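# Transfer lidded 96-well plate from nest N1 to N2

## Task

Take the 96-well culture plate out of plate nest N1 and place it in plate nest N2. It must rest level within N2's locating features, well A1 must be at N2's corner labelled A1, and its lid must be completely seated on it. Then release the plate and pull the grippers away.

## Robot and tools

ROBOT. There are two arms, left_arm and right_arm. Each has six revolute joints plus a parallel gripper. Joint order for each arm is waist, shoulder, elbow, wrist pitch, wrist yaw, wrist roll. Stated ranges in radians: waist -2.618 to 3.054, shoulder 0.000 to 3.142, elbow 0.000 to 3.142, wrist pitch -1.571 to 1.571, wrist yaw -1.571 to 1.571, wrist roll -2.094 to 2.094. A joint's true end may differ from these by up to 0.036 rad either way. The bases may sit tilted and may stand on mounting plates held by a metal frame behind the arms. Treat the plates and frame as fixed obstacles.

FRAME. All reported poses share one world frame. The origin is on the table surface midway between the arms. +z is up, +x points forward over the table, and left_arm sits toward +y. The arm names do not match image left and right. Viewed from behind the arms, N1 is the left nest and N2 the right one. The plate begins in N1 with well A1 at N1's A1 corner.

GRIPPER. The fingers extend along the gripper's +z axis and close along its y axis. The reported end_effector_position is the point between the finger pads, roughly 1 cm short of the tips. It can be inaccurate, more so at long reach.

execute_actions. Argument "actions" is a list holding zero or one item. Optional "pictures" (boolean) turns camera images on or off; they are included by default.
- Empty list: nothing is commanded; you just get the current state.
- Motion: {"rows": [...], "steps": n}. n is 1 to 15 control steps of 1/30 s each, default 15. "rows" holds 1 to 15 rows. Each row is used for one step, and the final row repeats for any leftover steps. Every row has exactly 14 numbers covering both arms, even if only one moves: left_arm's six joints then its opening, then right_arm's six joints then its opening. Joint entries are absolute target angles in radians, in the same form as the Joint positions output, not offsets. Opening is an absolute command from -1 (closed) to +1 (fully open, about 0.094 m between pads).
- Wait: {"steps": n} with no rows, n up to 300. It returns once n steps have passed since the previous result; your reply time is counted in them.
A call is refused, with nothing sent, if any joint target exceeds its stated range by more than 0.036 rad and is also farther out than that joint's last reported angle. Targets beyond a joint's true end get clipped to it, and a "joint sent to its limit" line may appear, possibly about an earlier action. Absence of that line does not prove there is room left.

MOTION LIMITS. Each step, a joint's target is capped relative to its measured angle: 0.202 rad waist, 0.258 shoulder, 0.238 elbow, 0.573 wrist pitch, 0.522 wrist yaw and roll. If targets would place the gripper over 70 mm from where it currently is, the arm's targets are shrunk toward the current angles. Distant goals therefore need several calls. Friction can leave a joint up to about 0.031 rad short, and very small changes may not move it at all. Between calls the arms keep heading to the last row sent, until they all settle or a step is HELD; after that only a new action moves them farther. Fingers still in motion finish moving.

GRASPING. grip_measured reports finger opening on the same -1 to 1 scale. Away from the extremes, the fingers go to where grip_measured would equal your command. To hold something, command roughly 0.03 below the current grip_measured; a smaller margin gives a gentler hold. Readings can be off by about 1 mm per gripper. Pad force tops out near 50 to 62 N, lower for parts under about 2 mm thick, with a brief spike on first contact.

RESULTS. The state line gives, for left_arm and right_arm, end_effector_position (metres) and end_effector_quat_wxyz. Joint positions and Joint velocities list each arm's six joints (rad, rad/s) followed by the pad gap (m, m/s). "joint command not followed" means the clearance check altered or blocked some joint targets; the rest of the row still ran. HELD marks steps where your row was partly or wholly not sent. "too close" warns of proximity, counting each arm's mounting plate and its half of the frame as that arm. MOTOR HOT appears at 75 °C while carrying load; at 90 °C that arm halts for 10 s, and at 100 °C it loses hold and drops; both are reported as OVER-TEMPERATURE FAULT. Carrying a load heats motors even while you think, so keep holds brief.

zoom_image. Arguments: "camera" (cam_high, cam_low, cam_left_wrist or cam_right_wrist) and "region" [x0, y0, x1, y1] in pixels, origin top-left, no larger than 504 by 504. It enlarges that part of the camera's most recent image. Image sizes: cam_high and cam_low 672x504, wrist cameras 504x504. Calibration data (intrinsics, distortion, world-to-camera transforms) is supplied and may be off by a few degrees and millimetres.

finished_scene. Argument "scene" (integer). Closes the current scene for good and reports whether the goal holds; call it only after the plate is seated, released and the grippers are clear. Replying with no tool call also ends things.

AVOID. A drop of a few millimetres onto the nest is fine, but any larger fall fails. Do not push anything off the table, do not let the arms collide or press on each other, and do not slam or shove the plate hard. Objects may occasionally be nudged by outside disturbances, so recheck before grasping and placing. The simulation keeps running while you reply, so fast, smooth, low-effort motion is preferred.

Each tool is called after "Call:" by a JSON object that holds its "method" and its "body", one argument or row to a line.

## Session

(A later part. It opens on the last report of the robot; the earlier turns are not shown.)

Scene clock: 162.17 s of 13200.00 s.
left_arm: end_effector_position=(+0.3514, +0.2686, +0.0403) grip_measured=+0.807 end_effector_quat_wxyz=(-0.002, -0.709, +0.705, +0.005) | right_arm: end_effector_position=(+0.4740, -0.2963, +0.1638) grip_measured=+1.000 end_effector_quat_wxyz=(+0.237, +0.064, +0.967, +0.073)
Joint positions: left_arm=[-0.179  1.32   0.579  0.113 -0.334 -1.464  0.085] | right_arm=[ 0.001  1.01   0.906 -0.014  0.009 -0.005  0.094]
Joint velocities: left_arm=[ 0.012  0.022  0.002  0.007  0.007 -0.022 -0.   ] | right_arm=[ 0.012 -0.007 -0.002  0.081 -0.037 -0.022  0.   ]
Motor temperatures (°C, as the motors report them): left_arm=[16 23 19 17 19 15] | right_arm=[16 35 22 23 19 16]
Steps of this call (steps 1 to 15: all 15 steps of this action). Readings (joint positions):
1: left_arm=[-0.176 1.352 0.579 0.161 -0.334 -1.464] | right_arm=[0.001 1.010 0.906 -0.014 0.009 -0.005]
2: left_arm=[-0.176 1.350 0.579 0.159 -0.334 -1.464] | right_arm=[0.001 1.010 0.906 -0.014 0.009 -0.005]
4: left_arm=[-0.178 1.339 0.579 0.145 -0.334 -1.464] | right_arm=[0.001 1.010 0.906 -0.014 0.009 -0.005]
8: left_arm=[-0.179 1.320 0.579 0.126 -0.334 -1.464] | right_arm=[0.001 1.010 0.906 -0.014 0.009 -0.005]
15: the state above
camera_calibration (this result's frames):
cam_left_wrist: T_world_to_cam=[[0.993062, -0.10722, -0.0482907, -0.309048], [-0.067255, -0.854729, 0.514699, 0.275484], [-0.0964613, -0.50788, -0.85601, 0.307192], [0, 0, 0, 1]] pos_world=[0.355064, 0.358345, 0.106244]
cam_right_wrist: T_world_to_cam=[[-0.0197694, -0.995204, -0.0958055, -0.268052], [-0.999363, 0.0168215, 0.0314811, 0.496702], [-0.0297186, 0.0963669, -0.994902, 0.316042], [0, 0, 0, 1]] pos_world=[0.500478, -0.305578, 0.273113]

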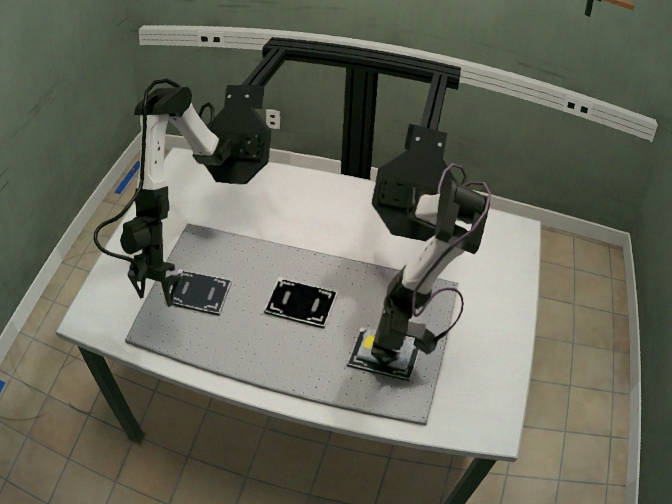

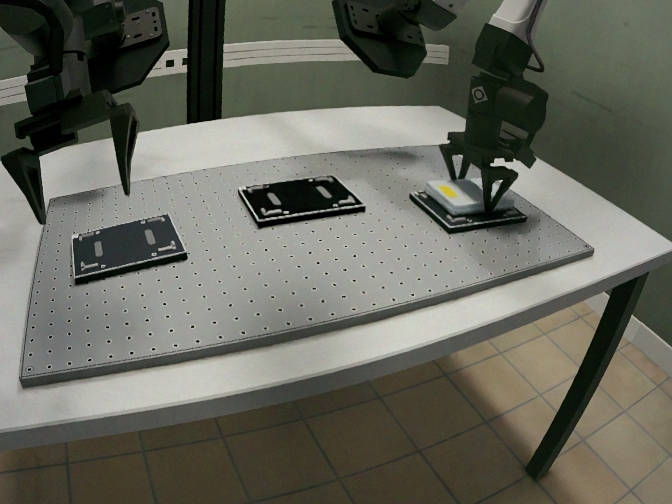

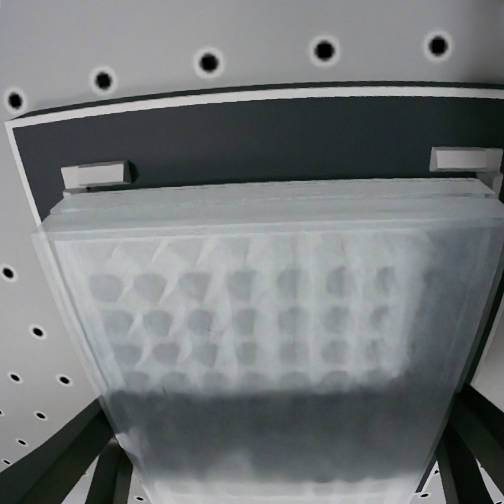

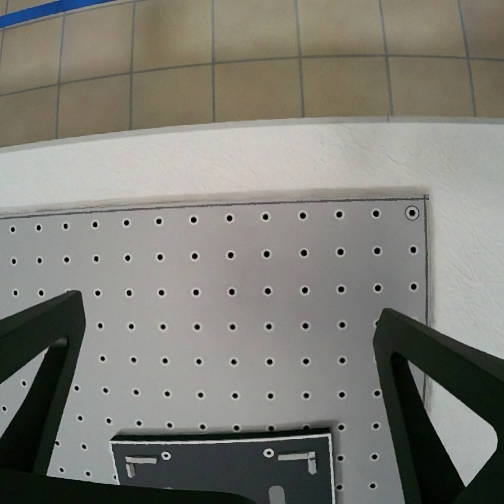

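Call:
{"method": "execute_actions", "body": {
  "actions": [
    {"rows":[[-0.2,1.27,0.58,0.06,-0.35,-1.47,0.78,0,1.0,0.9,0,0,0,1],[-0.21,1.25,0.58,0.04,-0.36,-1.48,0.78,0,1.0,0.9,0,0,0,1],[-0.22,1.22,0.58,0.01,-0.37,-1.49,0.78,0,1.0,0.9,0,0,0,1],[-0.22,1.22,0.58,0.01,-0.37,-1.49,0.78,0,1.0,0.9,0,0,0,1],[-0.22,1.22,0.58,0.01,-0.37,-1.49,0.78,0,1.0,0.9,0,0,0,1],[-0.26,1.24,0.6,0.0,-0.4,-1.52,0.78,0,1.0,0.9,0,0,0,1],[-0.3,1.26,0.62,0.0,-0.43,-1.55,0.78,0,1.0,0.9,0,0,0,1],[-0.34,1.29,0.64,-0.01,-0.46,-1.58,0.78,0,1.0,0.9,0,0,0,1],[-0.38,1.32,0.66,-0.02,-0.49,-1.61,0.78,0,1.0,0.9,0,0,0,1],[-0.42,1.35,0.68,-0.02,-0.52,-1.63,0.78,0,1.0,0.9,0,0,0,1],[-0.46,1.38,0.71,-0.03,-0.55,-1.66,0.78,0,1.0,0.9,0,0,0,1],[-0.5,1.41,0.73,-0.04,-0.58,-1.69,0.78,0,1.0,0.9,0,0,0,1],[-0.54,1.44,0.75,-0.04,-0.61,-1.72,0.78,0,1.0,0.9,0,0,0,1],[-0.58,1.47,0.78,-0.05,-0.64,-1.75,0.78,0,1.0,0.9,0,0,0,1],[-0.612,1.507,0.8,-0.054,-0.67,-1.772,0.78,0,1.0,0.9,0,0,0,1]]}
  ],
  "pictures": false
}}

Call:
{"method": "execute_actions", "body": {
  "actions": [
    {"rows":[[-0.635,1.55,0.845,-0.065,-0.685,-1.795,0.78,0,1.0,0.9,0,0,0,1],[-0.66,1.6,0.89,-0.08,-0.7,-1.82,0.78,0,1.0,0.9,0,0,0,1],[-0.685,1.65,0.935,-0.09,-0.72,-1.84,0.78,0,1.0,0.9,0,0,0,1],[-0.71,1.7,0.98,-0.105,-0.735,-1.865,0.78,0,1.0,0.9,0,0,0,1],[-0.735,1.75,1.03,-0.115,-0.75,-1.89,0.78,0,1.0,0.9,0,0,0,1],[-0.76,1.8,1.08,-0.13,-0.77,-1.91,0.78,0,1.0,0.9,0,0,0,1],[-0.78,1.85,1.13,-0.14,-0.785,-1.94,0.78,0,1.0,0.9,0,0,0,1],[-0.805,1.9,1.175,-0.16,-0.803,-1.963,0.78,0,1.0,0.9,0,0,0,1]]}
  ],
  "pictures": false
}}

Call:
{"method": "execute_actions", "body": {
  "actions": [
    {"steps":15}
  ]
}}

Scene clock: 188.63 s of 13200.00 s.
left_arm: end_effector_position=(+0.3831, +0.1689, +0.0659) grip_measured=+0.807 end_effector_quat_wxyz=(-0.017, -0.695, +0.719, -0.026) | right_arm: end_effector_position=(+0.4740, -0.2963, +0.1638) grip_measured=+1.000 end_effector_quat_wxyz=(+0.237, +0.064, +0.967, +0.073)
Joint positions: left_arm=[-0.54   1.437  0.742 -0.015 -0.553 -1.662  0.085] | right_arm=[ 0.001  1.01   0.906 -0.014  0.009 -0.005  0.094]
Joint velocities: left_arm=[-1.077  0.93   0.691 -0.212 -0.725 -0.667  0.001] | right_arm=[ 0.022  0.002  0.017 -0.051 -0.007 -0.037  0.   ]
Motor temperatures (°C, as the motors report them): left_arm=[17 26 19 17 19 15] | right_arm=[16 36 23 24 19 16]
Steps of this call (steps 1 to 15: the robot went on to your last target; steps 16 to 90: nothing new was sent; then 22.97 s passed at rest; steps 91 to 105: all 15 steps of this action). Readings (joint positions):
91: left_arm=[-0.180 1.316 0.579 0.104 -0.336 -1.464] | right_arm=[0.001 1.010 0.906 -0.014 0.009 -0.005]
92: left_arm=[-0.185 1.304 0.579 0.091 -0.339 -1.466] | right_arm=[0.001 1.010 0.906 -0.014 0.009 -0.005]
94: left_arm=[-0.200 1.266 0.579 0.059 -0.347 -1.473] | right_arm=[0.001 1.010 0.906 -0.014 0.009 -0.005]
98: left_arm=[-0.262 1.245 0.594 0.033 -0.395 -1.508] | right_arm=[0.001 1.010 0.906 -0.014 0.009 -0.005]
105: the state above

Scene clock: 189.13 s of 13200.00 s.
left_arm: end_effector_position=(+0.4012, +0.0385, +0.0491) grip_measured=+0.807 end_effector_quat_wxyz=(-0.008, -0.702, +0.713, -0.010) | right_arm: end_effector_position=(+0.4740, -0.2963, +0.1638) grip_measured=+1.000 end_effector_quat_wxyz=(+0.237, +0.064, +0.967, +0.073)
Joint positions: left_arm=[-0.808  1.899  1.153 -0.137 -0.774 -1.936  0.085] | right_arm=[ 0.001  1.01   0.906 -0.014  0.009 -0.005  0.094]
Joint velocities: left_arm=[-0.012 -0.002 -0.007 -0.11  -0.212 -0.139  0.   ] | right_arm=[-0.007  0.002 -0.022  0.007  0.022  0.081  0.   ]
Motor temperatures (°C, as the motors report them): left_arm=[17 26 19 17 19 15] | right_arm=[16 36 23 24 19 16]
Steps of this call (steps 1 to 15: all 15 steps of this action). Readings (joint positions):
1: left_arm=[-0.576 1.471 0.769 -0.023 -0.577 -1.686] | right_arm=[0.001 1.010 0.906 -0.014 0.009 -0.005]
2: left_arm=[-0.607 1.511 0.802 -0.035 -0.600 -1.711] | right_arm=[0.001 1.010 0.906 -0.014 0.009 -0.005]
4: left_arm=[-0.658 1.602 0.885 -0.055 -0.643 -1.758] | right_arm=[0.001 1.010 0.906 -0.014 0.009 -0.005]
8: left_arm=[-0.750 1.802 1.079 -0.095 -0.721 -1.854] | right_arm=[0.001 1.010 0.906 -0.014 0.009 -0.005]
15: the state above

Scene clock: 189.63 s of 13200.00 s.
left_arm: end_effector_position=(+0.4001, +0.0431, +0.0490) grip_measured=+0.807 end_effector_quat_wxyz=(-0.000, -0.705, +0.709, -0.002) | right_arm: end_effector_position=(+0.4740, -0.2963, +0.1638) grip_measured=+1.000 end_effector_quat_wxyz=(+0.237, +0.064, +0.967, +0.073)
Joint positions: left_arm=[-0.808  1.899  1.153 -0.151 -0.796 -1.957  0.085] | right_arm=[ 0.001  1.01   0.906 -0.014  0.009 -0.005  0.094]
Joint velocities: left_arm=[ 0.012 -0.002 -0.017  0.022 -0.007 -0.007  0.002] | right_arm=[-0.012 -0.017  0.007  0.007 -0.007 -0.007  0.   ]
Motor temperatures (°C, as the motors report them): left_arm=[17 26 19 17 19 15] | right_arm=[16 36 23 24 19 16]
Steps of this call (steps 1 to 15: the robot went on to your last target). Readings (joint positions):
1: left_arm=[-0.808 1.899 1.153 -0.139 -0.779 -1.940] | right_arm=[0.001 1.010 0.906 -0.014 0.009 -0.005]
2: left_arm=[-0.808 1.899 1.153 -0.142 -0.782 -1.944] | right_arm=[0.001 1.010 0.906 -0.014 0.009 -0.005]
4: left_arm=[-0.808 1.899 1.153 -0.146 -0.788 -1.949] | right_arm=[0.001 1.010 0.906 -0.014 0.009 -0.005]
8: left_arm=[-0.808 1.899 1.153 -0.149 -0.793 -1.954] | right_arm=[0.001 1.010 0.906 -0.014 0.009 -0.005]
15: the state above
camera_calibration (this result's frames):
cam_left_wrist: T_world_to_cam=[[0.99249, -0.117212, -0.0349918, -0.381105], [-0.0821959, -0.850895, 0.518866, 0.0871744], [-0.0905914, -0.512094, -0.854139, 0.202593], [0, 0, 0, 1]] pos_world=[0.403762, 0.133253, 0.114475]
cam_right_wrist: T_world_to_cam=[[-0.0197694, -0.995204, -0.0958055, -0.268052], [-0.999363, 0.0168215, 0.0314811, 0.496702], [-0.0297186, 0.0963669, -0.994902, 0.316042], [0, 0, 0, 1]] pos_world=[0.500478, -0.305578, 0.273113]

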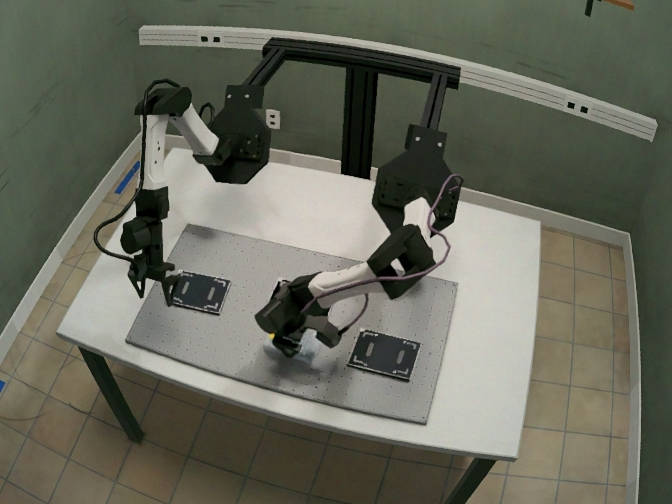

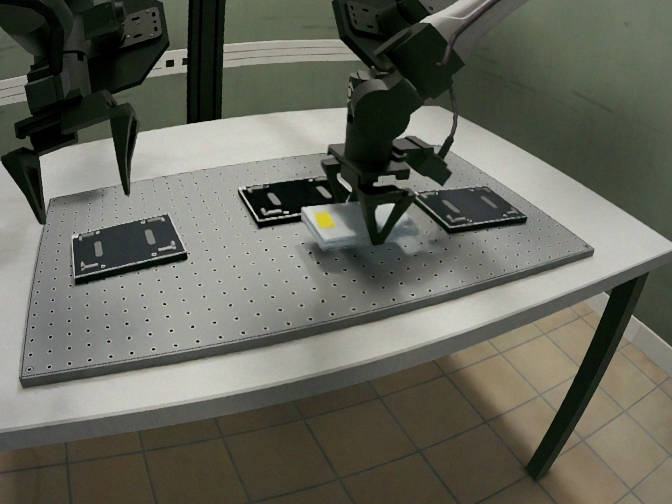

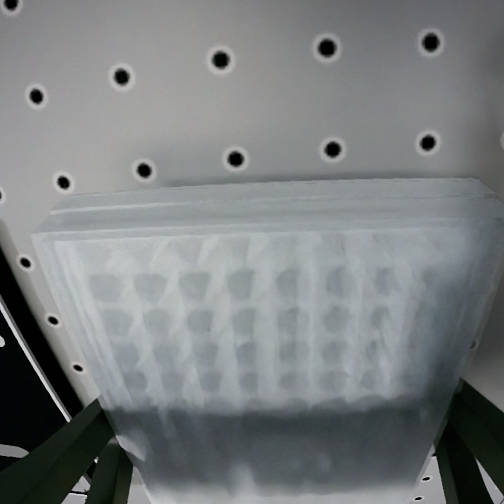

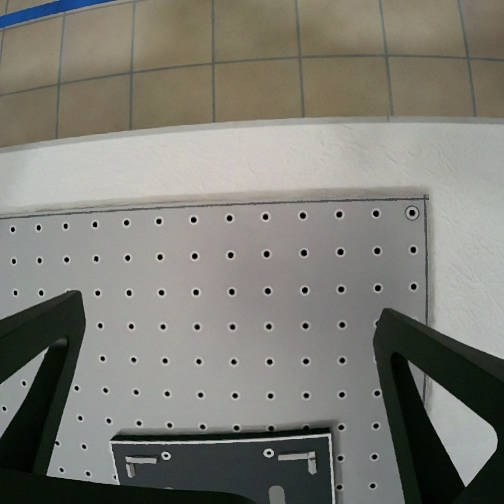

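Call:
{"method": "execute_actions", "body": {
  "actions": [
    {"rows":[[-0.79,1.92,1.175,-0.125,-0.785,-1.94,0.78,0,1.0,0.9,0,0,0,1],[-0.79,1.92,1.175,-0.125,-0.785,-1.94,0.78,0,1.0,0.9,0,0,0,1],[-0.78,1.933,1.18,-0.105,-0.775,-1.93,0.78,0,1.0,0.9,0,0,0,1],[-0.78,1.933,1.18,-0.105,-0.775,-1.93,0.78,0,1.0,0.9,0,0,0,1],[-0.77,1.945,1.18,-0.09,-0.77,-1.92,0.78,0,1.0,0.9,0,0,0,1],[-0.77,1.945,1.18,-0.09,-0.77,-1.92,0.78,0,1.0,0.9,0,0,0,1],[-0.76,1.957,1.185,-0.072,-0.765,-1.91,0.78,0,1.0,0.9,0,0,0,1]]}
  ]
}}

Call:
{"method": "zoom_image", "body": {
  "camera": "cam_low",
  "region": [280, 170, 440, 290]
}}

Scene clock: 203.43 s of 13200.00 s.
left_arm: end_effector_position=(+0.3947, +0.0477, +0.0262) grip_measured=+0.807 end_effector_quat_wxyz=(+0.001, -0.704, +0.710, +0.007) | right_arm: end_effector_position=(+0.4740, -0.2963, +0.1638) grip_measured=+1.000 end_effector_quat_wxyz=(+0.237, +0.064, +0.967, +0.073)
Joint positions: left_arm=[-0.764  1.949  1.153 -0.088 -0.777 -1.919  0.085] | right_arm=[ 0.001  1.01   0.906 -0.014  0.009 -0.005  0.094]
Joint velocities: left_arm=[ 0.022 -0.007  0.002  0.022 -0.022  0.022  0.   ] | right_arm=[-0.012  0.002 -0.002 -0.022 -0.051  0.037  0.   ]
Motor temperatures (°C, as the motors report them): left_arm=[19 26 19 17 19 15] | right_arm=[16 36 23 24 19 16]
Steps of this call (steps 1 to 15: the robot went on to your last target; steps 16 to 90: nothing new was sent; then 10.30 s passed at rest; steps 91 to 105: all 15 steps of this action). Readings (joint positions):
91: left_arm=[-0.808 1.899 1.153 -0.150 -0.796 -1.956] | right_arm=[0.001 1.010 0.906 -0.014 0.009 -0.005]
92: left_arm=[-0.806 1.900 1.153 -0.146 -0.796 -1.954] | right_arm=[0.001 1.010 0.906 -0.014 0.009 -0.005]
94: left_arm=[-0.798 1.907 1.153 -0.133 -0.793 -1.948] | right_arm=[0.001 1.010 0.906 -0.014 0.009 -0.005]
98: left_arm=[-0.775 1.934 1.153 -0.106 -0.784 -1.932] | right_arm=[0.001 1.010 0.906 -0.014 0.009 -0.005]
105: the state above
camera_calibration (this result's frames):
cam_left_wrist: T_world_to_cam=[[0.991578, -0.120628, -0.0471293, -0.375171], [-0.0802106, -0.857735, 0.507795, 0.102281], [-0.101679, -0.499739, -0.860188, 0.188948], [0, 0, 0, 1]] pos_world=[0.399428, 0.136899, 0.0929114]
cam_right_wrist: T_world_to_cam=[[-0.0197694, -0.995204, -0.0958055, -0.268052], [-0.999363, 0.0168215, 0.0314811, 0.496702], [-0.0297186, 0.0963669, -0.994902, 0.316042], [0, 0, 0, 1]] pos_world=[0.500478, -0.305578, 0.273113]

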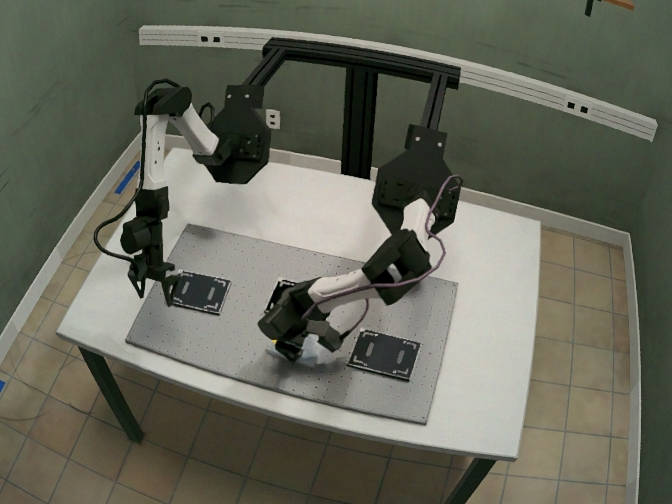

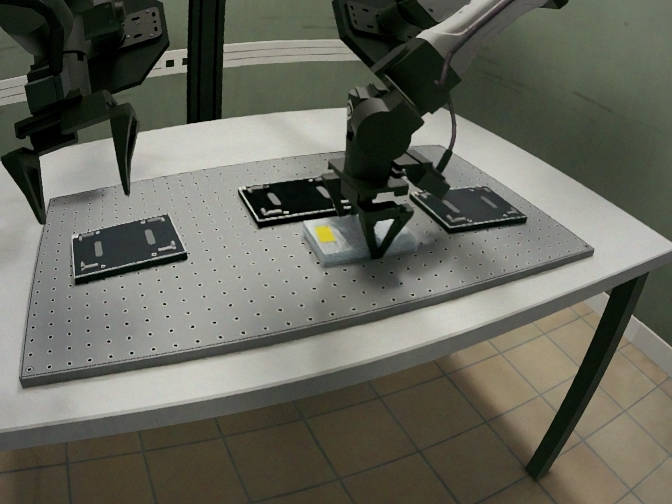

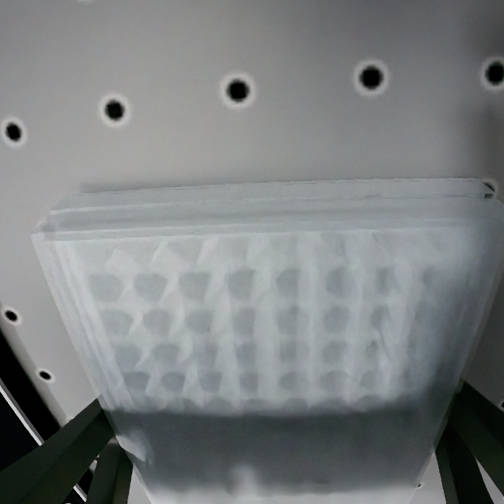

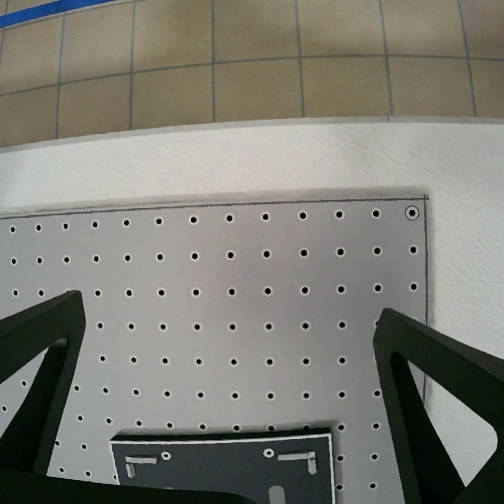

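Region (280, 170, 440, 290) of cam_low's 672x504 image, scaled by 3.150, with more detail than that image has; it fills the top 378 rows of this view, and the rest is white.

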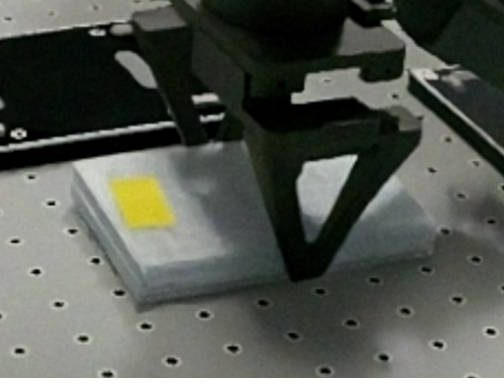

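Call:
{"method": "execute_actions", "body": {
  "actions": [
    {"rows":[[-0.748,1.962,1.16,-0.062,-0.755,-1.90,0.78,0,1.0,0.9,0,0,0,1]],"steps":10}
  ],
  "pictures": false
}}

Call:
{"method": "execute_actions", "body": {
  "actions": [
    {"rows":[[-0.76,1.95,1.16,-0.08,-0.77,-1.91,1,0,1.0,0.9,0,0,0,1]]}
  ],
  "pictures": false
}}

Call:
{"method": "execute_actions", "body": {
  "actions": [
    {"rows":[[-0.78,1.93,1.16,-0.105,-0.785,-1.93,1,0,1.0,0.9,0,0,0,1],[-0.78,1.93,1.16,-0.105,-0.785,-1.93,1,0,1.0,0.9,0,0,0,1],[-0.795,1.92,1.16,-0.13,-0.795,-1.945,1,0,1.0,0.9,0,0,0,1],[-0.795,1.92,1.16,-0.13,-0.795,-1.945,1,0,1.0,0.9,0,0,0,1],[-0.81,1.91,1.16,-0.15,-0.805,-1.96,1,0,1.0,0.9,0,0,0,1],[-0.81,1.91,1.16,-0.15,-0.805,-1.96,1,0,1.0,0.9,0,0,0,1],[-0.83,1.90,1.16,-0.175,-0.815,-1.98,1,0,1.0,0.9,0,0,0,1]]}
  ]
}}

Scene clock: 212.90 s of 13200.00 s.
left_arm: end_effector_position=(+0.3973, +0.0485, +0.0238) grip_measured=+0.807 end_effector_quat_wxyz=(+0.000, -0.705, +0.709, +0.003) | right_arm: end_effector_position=(+0.4740, -0.2963, +0.1638) grip_measured=+1.000 end_effector_quat_wxyz=(+0.237, +0.064, +0.967, +0.073)
Joint positions: left_arm=[-0.755  1.949  1.153 -0.073 -0.767 -1.907  0.085] | right_arm=[ 0.001  1.01   0.906 -0.014  0.009 -0.005  0.094]
Joint velocities: left_arm=[-0.007 -0.017 -0.012  0.081  0.007  0.037  0.   ] | right_arm=[-0.012 -0.007  0.002 -0.007  0.051 -0.081  0.   ]
Motor temperatures (°C, as the motors report them): left_arm=[20 26 19 17 19 15] | right_arm=[16 37 23 24 19 16]
Steps of this call (steps 1 to 15: the robot went on to your last target; steps 16 to 90: nothing new was sent; then 6.13 s passed at rest; steps 91 to 100: all 10 steps of this action). Readings (joint positions):
91: left_arm=[-0.763 1.949 1.153 -0.081 -0.774 -1.914] | right_arm=[0.001 1.010 0.906 -0.014 0.009 -0.005]
92: left_arm=[-0.762 1.949 1.153 -0.079 -0.772 -1.912] | right_arm=[0.001 1.010 0.906 -0.014 0.009 -0.005]
94: left_arm=[-0.758 1.949 1.153 -0.076 -0.769 -1.910] | right_arm=[0.001 1.010 0.906 -0.014 0.009 -0.005]
98: left_arm=[-0.755 1.949 1.153 -0.073 -0.767 -1.907] | right_arm=[0.001 1.010 0.906 -0.014 0.009 -0.005]
100: the state above

Scene clock: 213.40 s of 13200.00 s.
left_arm: end_effector_position=(+0.3974, +0.0485, +0.0238) grip_measured=+1.000 end_effector_quat_wxyz=(+0.000, -0.705, +0.709, +0.003) | right_arm: end_effector_position=(+0.4740, -0.2963, +0.1638) grip_measured=+1.000 end_effector_quat_wxyz=(+0.237, +0.064, +0.967, +0.073)
Joint positions: left_arm=[-0.755  1.949  1.153 -0.072 -0.767 -1.907  0.094] | right_arm=[ 0.001  1.01   0.906 -0.014  0.009 -0.005  0.094]
Joint velocities: left_arm=[ 0.012 -0.012 -0.002  0.037 -0.022 -0.037  0.   ] | right_arm=[-0.007  0.002 -0.007 -0.022 -0.007 -0.022  0.   ]
Motor temperatures (°C, as the motors report them): left_arm=[20 26 19 17 19 15] | right_arm=[16 37 23 24 19 16]
Steps of this call (steps 1 to 15: all 15 steps of this action). Readings (joint positions):
1: left_arm=[-0.755 1.949 1.153 -0.072 -0.767 -1.907] | right_arm=[0.001 1.010 0.906 -0.014 0.009 -0.005]
2: left_arm=[-0.755 1.949 1.153 -0.072 -0.767 -1.907] | right_arm=[0.001 1.010 0.906 -0.014 0.009 -0.005]
4: left_arm=[-0.755 1.949 1.153 -0.072 -0.767 -1.907] | right_arm=[0.001 1.010 0.906 -0.014 0.009 -0.005]
8: left_arm=[-0.755 1.949 1.153 -0.072 -0.767 -1.907] | right_arm=[0.001 1.010 0.906 -0.014 0.009 -0.005]
15: the state above

Scene clock: 213.90 s of 13200.00 s.
left_arm: end_effector_position=(+0.3941, +0.0369, +0.0513) grip_measured=+1.000 end_effector_quat_wxyz=(-0.002, -0.701, +0.713, -0.001) | right_arm: end_effector_position=(+0.4740, -0.2963, +0.1638) grip_measured=+1.000 end_effector_quat_wxyz=(+0.237, +0.064, +0.967, +0.073)
Joint positions: left_arm=[-0.827  1.911  1.153 -0.158 -0.805 -1.969  0.094] | right_arm=[ 0.001  1.01   0.906 -0.014  0.009 -0.005  0.094]
Joint velocities: left_arm=[-0.007  0.012 -0.002 -0.095 -0.022 -0.037  0.   ] | right_arm=[ 0.002 -0.007 -0.007  0.007  0.037 -0.051  0.   ]
Motor temperatures (°C, as the motors report them): left_arm=[20 26 19 17 19 15] | right_arm=[16 37 23 24 19 16]
Steps of this call (steps 1 to 15: all 15 steps of this action). Readings (joint positions):
1: left_arm=[-0.756 1.949 1.153 -0.075 -0.769 -1.909] | right_arm=[0.001 1.010 0.906 -0.014 0.009 -0.005]
2: left_arm=[-0.759 1.949 1.153 -0.079 -0.772 -1.912] | right_arm=[0.001 1.010 0.906 -0.014 0.009 -0.005]
4: left_arm=[-0.771 1.945 1.153 -0.095 -0.778 -1.922] | right_arm=[0.001 1.010 0.906 -0.014 0.009 -0.005]
8: left_arm=[-0.807 1.924 1.153 -0.132 -0.793 -1.947] | right_arm=[0.001 1.010 0.906 -0.014 0.009 -0.005]
15: the state above
camera_calibration (this result's frames):
cam_left_wrist: T_world_to_cam=[[0.990877, -0.129163, -0.038478, -0.37458], [-0.0905184, -0.849334, 0.520037, 0.0833795], [-0.0998502, -0.511809, -0.853277, 0.204435], [0, 0, 0, 1]] pos_world=[0.399123, 0.127067, 0.116666]
cam_right_wrist: T_world_to_cam=[[-0.0197694, -0.995204, -0.0958055, -0.268052], [-0.999363, 0.0168215, 0.0314811, 0.496702], [-0.0297186, 0.0963669, -0.994902, 0.316042], [0, 0, 0, 1]] pos_world=[0.500478, -0.305578, 0.273113]

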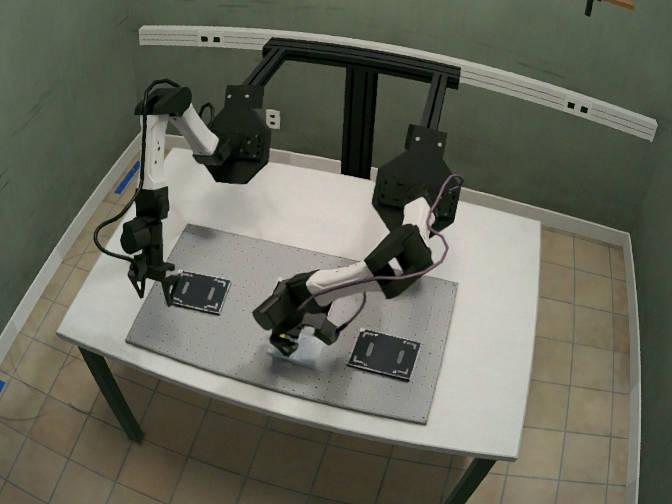

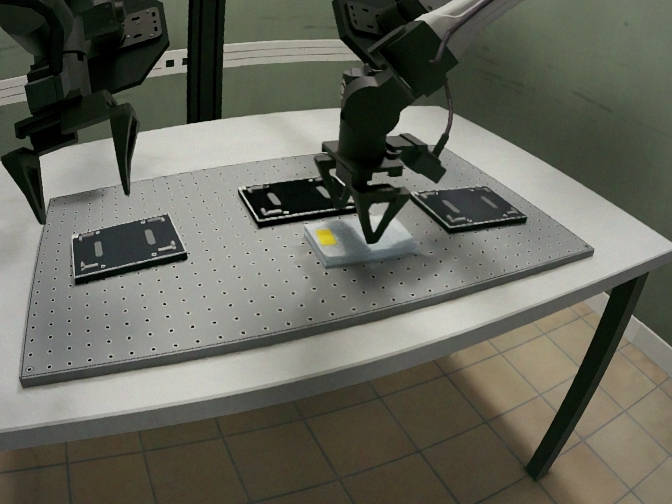

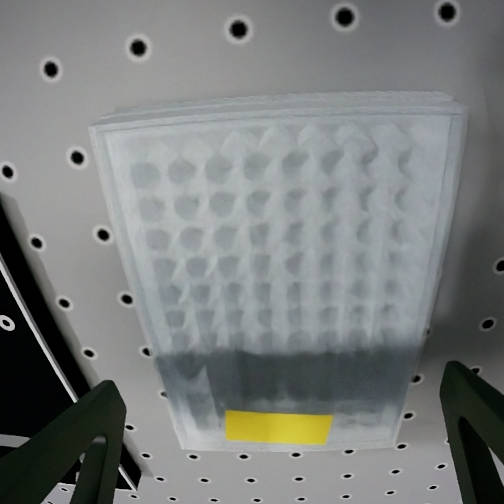

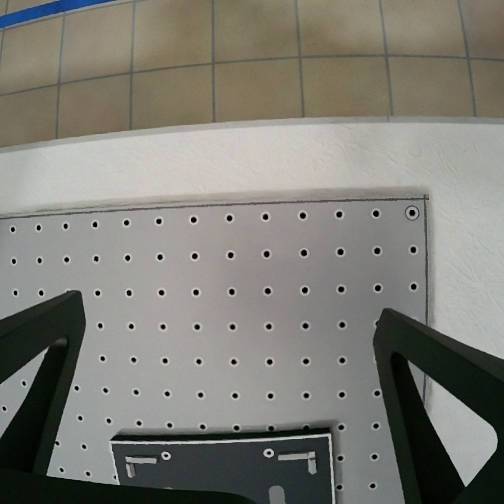

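Call:
{"method": "execute_actions", "body": {
  "actions": [
    {"rows":[[-0.6,1.3,0.8,-0.2,-0.6,-1.7,1,0.3,1.2,1.1,-0.6,0.4,-0.6,1]]}
  ],
  "pictures": false
}}

Call:
{"method": "execute_actions", "body": {
  "actions": [
    {"rows":[[0.2,0.9,0.67,-0.3,-0.2,-1.4,1,0.7,1.5,1.3,-0.7,0.7,-1.0,1]]}
  ],
  "pictures": false
}}

Call:
{"method": "execute_actions", "body": {
  "actions": [
    {"steps":12}
  ],
  "pictures": false
}}

Call:
{"method": "execute_actions", "body": {
  "actions": [
    {"rows":[[0.2,0.9,0.67,-0.3,-0.2,-1.4,1,0.84,2.14,1.845,-0.61,0.82,-1.015,1]]}
  ],
  "pictures": false
}}

Call:
{"method": "execute_actions", "body": {
  "actions": [
    {"steps":20}
  ]
}}

Scene clock: 232.93 s of 13200.00 s.
left_arm: end_effector_position=(+0.4176, +0.1856, +0.1100) grip_measured=+1.000 end_effector_quat_wxyz=(+0.012, -0.715, +0.698, -0.038) | right_arm: end_effector_position=(+0.3872, -0.2340, +0.1284) grip_measured=+1.000 end_effector_quat_wxyz=(-0.014, -0.333, +0.942, +0.031)
Joint positions: left_arm=[-0.59   1.286  0.811 -0.189 -0.624 -1.718  0.094] | right_arm=[ 0.301  1.207  1.086 -0.571  0.373 -0.571  0.094]
Joint velocities: left_arm=[ 0.002  0.037 -0.007 -0.081  0.11   0.11   0.   ] | right_arm=[ 0.002 -0.022 -0.002 -0.139  0.11  -0.168  0.   ]
Motor temperatures (°C, as the motors report them): left_arm=[22 28 19 17 19 15] | right_arm=[16 37 23 24 19 16]
Steps of this call (steps 1 to 15: the robot went on to your last target; steps 16 to 90: nothing new was sent; then 15.53 s passed at rest; steps 91 to 105: all 15 steps of this action). Readings (joint positions):
91: left_arm=[-0.814 1.889 1.128 -0.153 -0.779 -1.946] | right_arm=[0.030 1.029 0.941 -0.093 0.074 -0.077]
92: left_arm=[-0.788 1.839 1.074 -0.152 -0.745 -1.911] | right_arm=[0.090 1.074 1.005 -0.192 0.145 -0.176]
94: left_arm=[-0.698 1.710 0.956 -0.161 -0.702 -1.852] | right_arm=[0.221 1.157 1.079 -0.307 0.233 -0.327]
98: left_arm=[-0.586 1.390 0.808 -0.216 -0.660 -1.767] | right_arm=[0.301 1.207 1.086 -0.484 0.312 -0.487]
105: the state above

Scene clock: 233.43 s of 13200.00 s.
left_arm: end_effector_position=(+0.3716, +0.4058, +0.1312) grip_measured=+1.000 end_effector_quat_wxyz=(-0.093, +0.764, -0.634, -0.070) | right_arm: end_effector_position=(+0.3803, -0.1077, +0.1336) grip_measured=+1.000 end_effector_quat_wxyz=(-0.022, -0.662, +0.748, +0.036)
Joint positions: left_arm=[ 0.195  0.892  0.686 -0.286 -0.236 -1.417  0.094] | right_arm=[ 0.708  1.52   1.293 -0.682  0.674 -0.978  0.094]
Joint velocities: left_arm=[ 0.017  0.002 -0.017 -0.168  0.198  0.081  0.   ] | right_arm=[ 0.002  0.012  0.002 -0.007  0.139 -0.066  0.   ]
Motor temperatures (°C, as the motors report them): left_arm=[22 28 19 17 19 15] | right_arm=[16 37 23 24 19 16]
Steps of this call (steps 1 to 15: all 15 steps of this action). Readings (joint positions):
1: left_arm=[-0.564 1.256 0.792 -0.188 -0.551 -1.670] | right_arm=[0.326 1.236 1.121 -0.613 0.430 -0.632]
2: left_arm=[-0.505 1.186 0.750 -0.206 -0.469 -1.616] | right_arm=[0.380 1.301 1.188 -0.647 0.493 -0.705]
4: left_arm=[-0.353 1.021 0.691 -0.258 -0.374 -1.541] | right_arm=[0.510 1.430 1.281 -0.630 0.570 -0.808]
8: left_arm=[-0.055 0.892 0.686 -0.264 -0.281 -1.460] | right_arm=[0.703 1.524 1.293 -0.659 0.623 -0.919]
15: the state above

Scene clock: 233.83 s of 13200.00 s.
left_arm: end_effector_position=(+0.3718, +0.4018, +0.1303) grip_measured=+1.000 end_effector_quat_wxyz=(-0.085, +0.761, -0.640, -0.062) | right_arm: end_effector_position=(+0.3805, -0.1102, +0.1336) grip_measured=+1.000 end_effector_quat_wxyz=(-0.025, -0.668, +0.743, +0.031)
Joint positions: left_arm=[ 0.195  0.892  0.686 -0.29  -0.212 -1.406  0.094] | right_arm=[ 0.708  1.52   1.293 -0.687  0.688 -0.992  0.094]
Joint velocities: left_arm=[-0.012  0.002 -0.002 -0.022 -0.007 -0.022  0.   ] | right_arm=[ 0.022 -0.002  0.007 -0.007 -0.007 -0.051  0.   ]
Motor temperatures (°C, as the motors report them): left_arm=[22 28 19 17 19 15] | right_arm=[16 37 23 24 19 16]
Steps of this call (steps 1 to 12: the robot went on to your last target). Readings (joint positions):
1: left_arm=[0.195 0.892 0.686 -0.287 -0.230 -1.415] | right_arm=[0.708 1.520 1.293 -0.683 0.677 -0.981]
2: left_arm=[0.195 0.892 0.686 -0.288 -0.226 -1.413] | right_arm=[0.708 1.520 1.293 -0.684 0.680 -0.983]
4: left_arm=[0.195 0.892 0.686 -0.289 -0.220 -1.410] | right_arm=[0.708 1.520 1.293 -0.685 0.683 -0.987]
8: left_arm=[0.195 0.892 0.686 -0.290 -0.215 -1.407] | right_arm=[0.708 1.520 1.293 -0.686 0.686 -0.990]
12: the state above

Scene clock: 234.33 s of 13200.00 s.
left_arm: end_effector_position=(+0.3719, +0.4015, +0.1303) grip_measured=+1.000 end_effector_quat_wxyz=(-0.084, +0.761, -0.640, -0.061) | right_arm: end_effector_position=(+0.3815, +0.0531, +0.0513) grip_measured=+1.000 end_effector_quat_wxyz=(+0.012, +0.715, -0.699, -0.013)
Joint positions: left_arm=[ 0.195  0.892  0.686 -0.29  -0.211 -1.405  0.094] | right_arm=[ 0.837  2.177  1.829 -0.618  0.795 -1.008  0.094]
Joint velocities: left_arm=[ 0.007  0.007  0.007  0.037  0.037 -0.022  0.   ] | right_arm=[-0.007  0.002  0.002  0.007  0.11  -0.037  0.   ]
Motor temperatures (°C, as the motors report them): left_arm=[22 28 19 17 19 15] | right_arm=[16 37 23 24 19 16]
Steps of this call (steps 1 to 15: all 15 steps of this action). Readings (joint positions):
1: left_arm=[0.195 0.892 0.686 -0.290 -0.212 -1.406] | right_arm=[0.718 1.543 1.321 -0.706 0.707 -0.994]
2: left_arm=[0.195 0.892 0.686 -0.290 -0.212 -1.406] | right_arm=[0.737 1.594 1.383 -0.710 0.729 -0.997]
4: left_arm=[0.195 0.892 0.686 -0.290 -0.211 -1.405] | right_arm=[0.784 1.726 1.526 -0.681 0.755 -1.000]
8: left_arm=[0.195 0.892 0.686 -0.290 -0.211 -1.405] | right_arm=[0.833 2.016 1.803 -0.609 0.784 -1.003]
15: the state above

Scene clock: 235.00 s of 13200.00 s.
left_arm: end_effector_position=(+0.3720, +0.4015, +0.1303) grip_measured=+1.000 end_effector_quat_wxyz=(-0.084, +0.761, -0.640, -0.061) | right_arm: end_effector_position=(+0.3906, +0.0489, +0.0569) grip_measured=+1.000 end_effector_quat_wxyz=(+0.007, +0.710, -0.704, -0.005)
Joint positions: left_arm=[ 0.195  0.892  0.686 -0.29  -0.21  -1.405  0.094] | right_arm=[ 0.837  2.158  1.829 -0.617  0.808 -1.008  0.094]
Joint velocities: left_arm=[-0.002  0.007  0.007 -0.007 -0.037  0.022  0.   ] | right_arm=[-0.012 -0.022 -0.002 -0.022 -0.051 -0.095  0.   ]
Motor temperatures (°C, as the motors report them): left_arm=[22 28 19 17 19 15] | right_arm=[16 37 23 24 19 16]
Steps of this call (steps 1 to 20: the robot went on to your last target). Readings (joint positions):
1: left_arm=[0.195 0.892 0.686 -0.290 -0.210 -1.405] | right_arm=[0.837 2.174 1.829 -0.618 0.798 -1.008]
2: left_arm=[0.195 0.892 0.686 -0.290 -0.210 -1.405] | right_arm=[0.837 2.170 1.829 -0.617 0.800 -1.008]
4: left_arm=[0.195 0.892 0.686 -0.290 -0.210 -1.405] | right_arm=[0.837 2.162 1.829 -0.617 0.804 -1.008]
8: left_arm=[0.195 0.892 0.686 -0.290 -0.210 -1.405] | right_arm=[0.837 2.158 1.829 -0.617 0.807 -1.008]
20: the state above
camera_calibration (this result's frames):
cam_left_wrist: T_world_to_cam=[[0.997885, 0.0643402, -0.0092243, -0.386623], [0.0637605, -0.941416, 0.331164, 0.354144], [0.0126233, -0.331052, -0.943528, 0.353548], [0, 0, 0, 1]] pos_world=[0.358762, 0.475315, 0.212736]
cam_right_wrist: T_world_to_cam=[[0.994222, 0.105544, 0.019582, -0.392831], [0.0821662, -0.865633, 0.49389, 0.00535958], [0.0690782, -0.489427, -0.869304, 0.156884], [0, 0, 0, 1]] pos_world=[0.379284, 0.122884, 0.141425]

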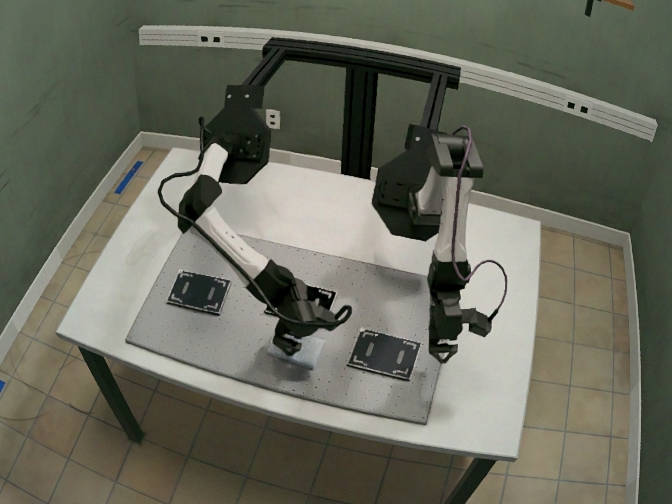

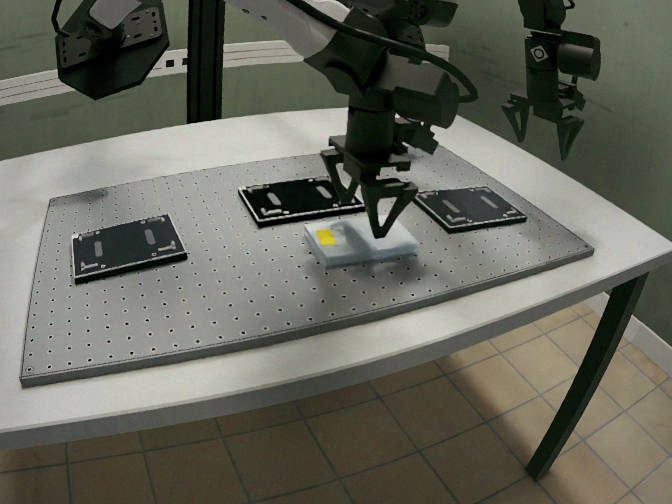

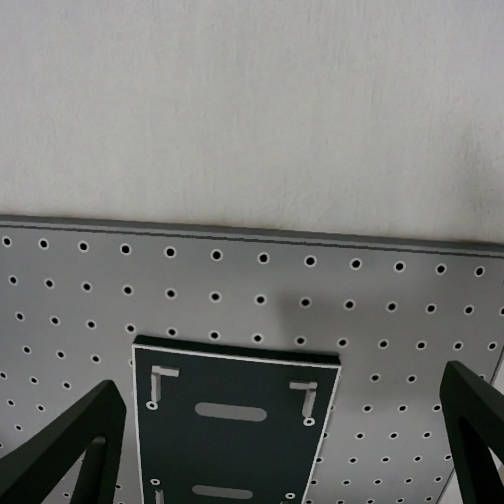

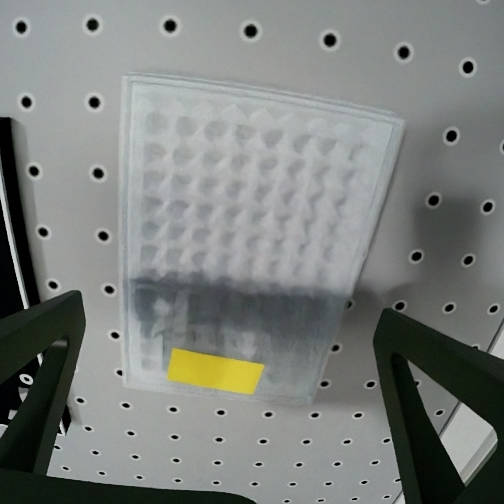

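Call:
{"method": "execute_actions", "body": {
  "actions": [
    {"rows":[[0.2,0.9,0.67,-0.3,-0.2,-1.4,1,0.803,2.18,1.83,-0.544,0.79,-0.96,1]]}
  ]
}}

Scene clock: 243.60 s of 13200.00 s.
left_arm: end_effector_position=(+0.3720, +0.4015, +0.1303) grip_measured=+1.000 end_effector_quat_wxyz=(-0.084, +0.761, -0.640, -0.061) | right_arm: end_effector_position=(+0.4008, +0.0425, +0.0433) grip_measured=+1.000 end_effector_quat_wxyz=(-0.001, -0.676, +0.737, -0.004)
Joint positions: left_arm=[ 0.195  0.892  0.686 -0.29  -0.21  -1.405  0.094] | right_arm=[ 0.803  2.166  1.829 -0.56   0.802 -0.969  0.094]
Joint velocities: left_arm=[ 0.012  0.007 -0.002 -0.051  0.037 -0.037  0.   ] | right_arm=[-0.017 -0.012  0.002 -0.051  0.007 -0.022  0.   ]
Motor temperatures (°C, as the motors report them): left_arm=[21 27 19 17 19 15] | right_arm=[18 38 23 23 19 16]
Steps of this call (steps 1 to 15: the robot went on to your last target; steps 16 to 90: nothing new was sent; then 5.10 s passed at rest; steps 91 to 105: all 15 steps of this action). Readings (joint positions):
91: left_arm=[0.195 0.892 0.686 -0.290 -0.210 -1.405] | right_arm=[0.835 2.158 1.829 -0.612 0.807 -1.003]
92: left_arm=[0.195 0.892 0.686 -0.290 -0.210 -1.405] | right_arm=[0.831 2.159 1.829 -0.601 0.805 -0.996]
94: left_arm=[0.195 0.892 0.686 -0.290 -0.210 -1.405] | right_arm=[0.820 2.162 1.829 -0.584 0.804 -0.985]
98: left_arm=[0.195 0.892 0.686 -0.290 -0.210 -1.405] | right_arm=[0.804 2.166 1.829 -0.569 0.803 -0.974]
105: the state above
camera_calibration (this result's frames):
cam_left_wrist: T_world_to_cam=[[0.997885, 0.0643402, -0.0092243, -0.386623], [0.0637605, -0.941416, 0.331164, 0.354144], [0.0126233, -0.331052, -0.943528, 0.353548], [0, 0, 0, 1]] pos_world=[0.358762, 0.475315, 0.212736]
cam_right_wrist: T_world_to_cam=[[0.999142, 0.0123696, 0.0395333, -0.400921], [-0.00900325, -0.866712, 0.498728, 0.0420462], [0.040433, -0.498656, -0.865856, 0.153], [0, 0, 0, 1]] pos_world=[0.394769, 0.117695, 0.127356]

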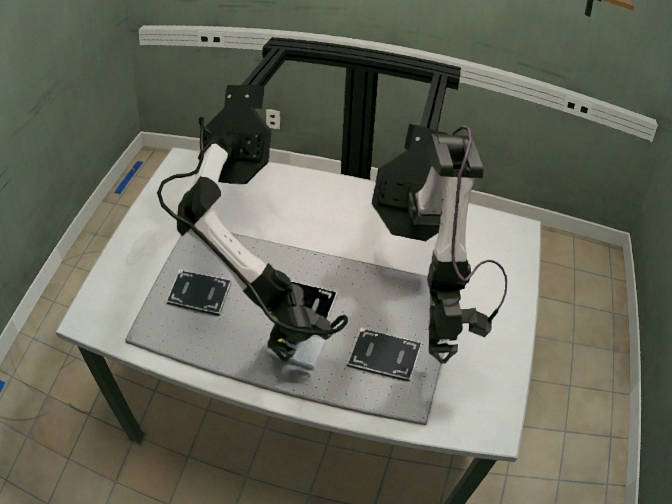

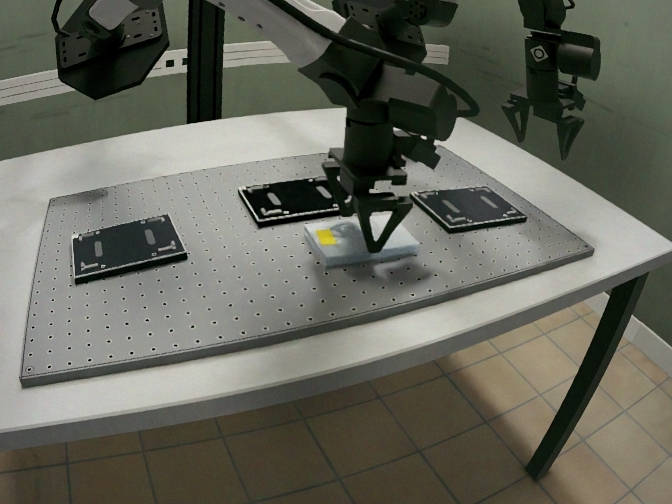

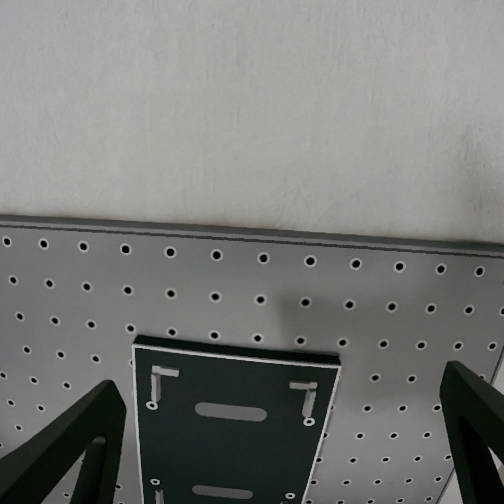

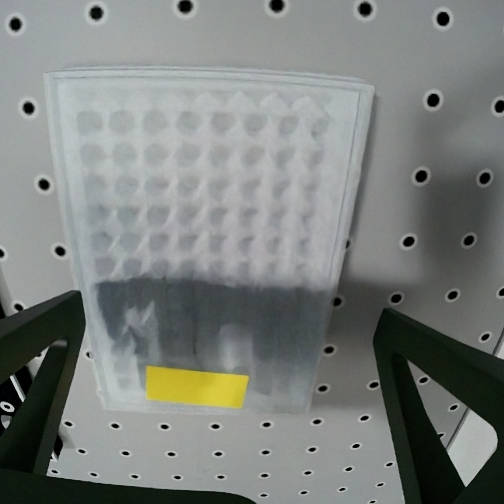

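Call:
{"method": "execute_actions", "body": {
  "actions": [
    {"rows":[[0.2,0.9,0.67,-0.3,-0.2,-1.4,1,0.82,2.195,1.83,-0.555,0.79,-0.975,1]]}
  ]
}}

Scene clock: 248.77 s of 13200.00 s.
left_arm: end_effector_position=(+0.3720, +0.4015, +0.1303) grip_measured=+1.000 end_effector_quat_wxyz=(-0.084, +0.761, -0.640, -0.061) | right_arm: end_effector_position=(+0.3937, +0.0451, +0.0378) grip_measured=+1.000 end_effector_quat_wxyz=(+0.006, +0.680, -0.733, +0.002)
Joint positions: left_arm=[ 0.195  0.892  0.686 -0.29  -0.21  -1.405  0.094] | right_arm=[ 0.803  2.184  1.829 -0.558  0.801 -0.968  0.094]
Joint velocities: left_arm=[-0.007 -0.012 -0.002  0.095 -0.007  0.051  0.   ] | right_arm=[ 0.022 -0.002  0.007 -0.007 -0.081  0.037  0.   ]
Motor temperatures (°C, as the motors report them): left_arm=[20 27 19 17 19 15] | right_arm=[19 38 23 22 19 16]
Steps of this call (steps 1 to 15: the robot went on to your last target; steps 16 to 90: nothing new was sent; then 1.67 s passed at rest; steps 91 to 105: all 15 steps of this action). Readings (joint positions):
91: left_arm=[0.195 0.892 0.686 -0.290 -0.210 -1.405] | right_arm=[0.803 2.167 1.829 -0.558 0.802 -0.967]
92: left_arm=[0.195 0.892 0.686 -0.290 -0.210 -1.405] | right_arm=[0.803 2.168 1.829 -0.558 0.802 -0.967]
94: left_arm=[0.195 0.892 0.686 -0.290 -0.210 -1.405] | right_arm=[0.803 2.174 1.829 -0.558 0.802 -0.967]
98: left_arm=[0.195 0.892 0.686 -0.290 -0.210 -1.405] | right_arm=[0.803 2.183 1.829 -0.558 0.801 -0.968]
105: the state above
camera_calibration (this result's frames):
cam_left_wrist: T_world_to_cam=[[0.997885, 0.0643402, -0.0092243, -0.386623], [0.0637605, -0.941416, 0.331164, 0.354144], [0.0126233, -0.331052, -0.943528, 0.353548], [0, 0, 0, 1]] pos_world=[0.358762, 0.475315, 0.212736]
cam_right_wrist: T_world_to_cam=[[0.999292, 0.023569, 0.0293092, -0.393768], [0.0056325, -0.864283, 0.502974, 0.0409268], [0.037186, -0.502453, -0.863804, 0.151148], [0, 0, 0, 1]] pos_world=[0.387638, 0.120598, 0.121518]

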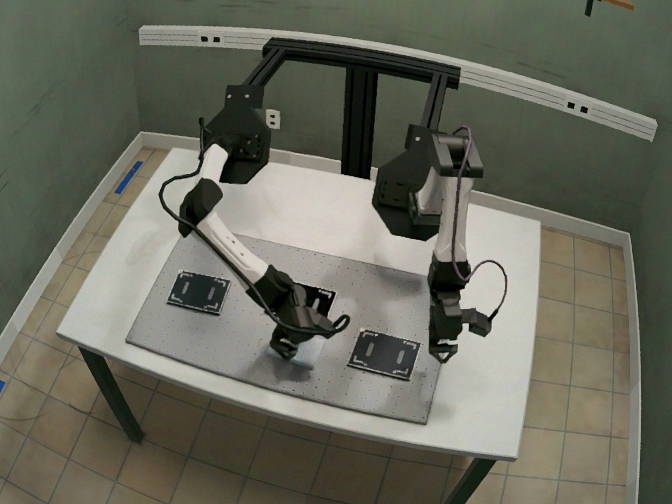

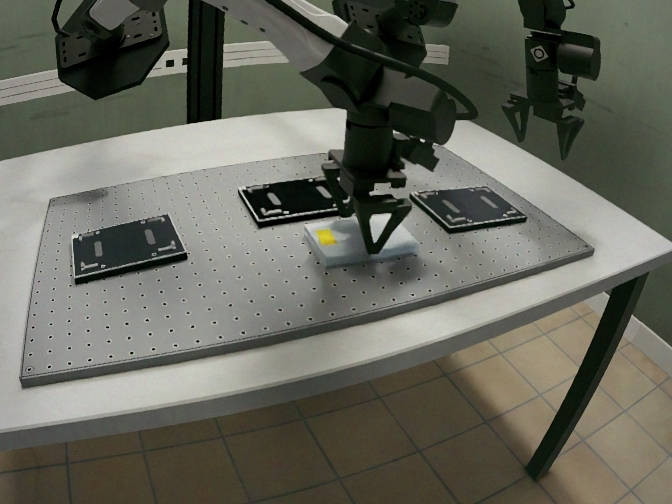

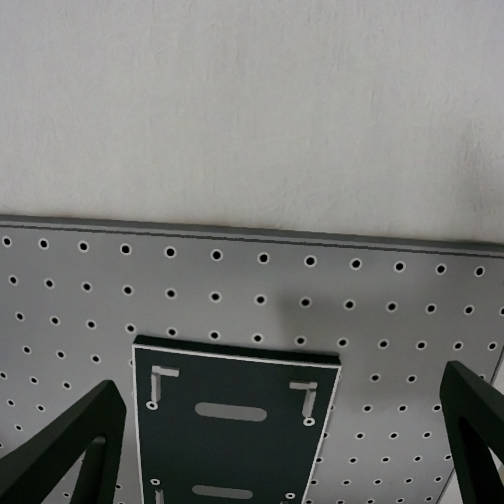

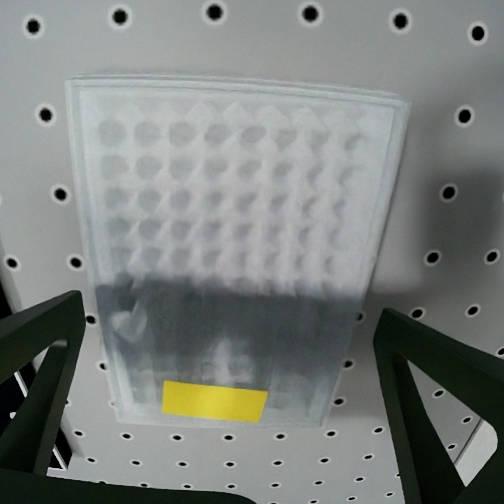

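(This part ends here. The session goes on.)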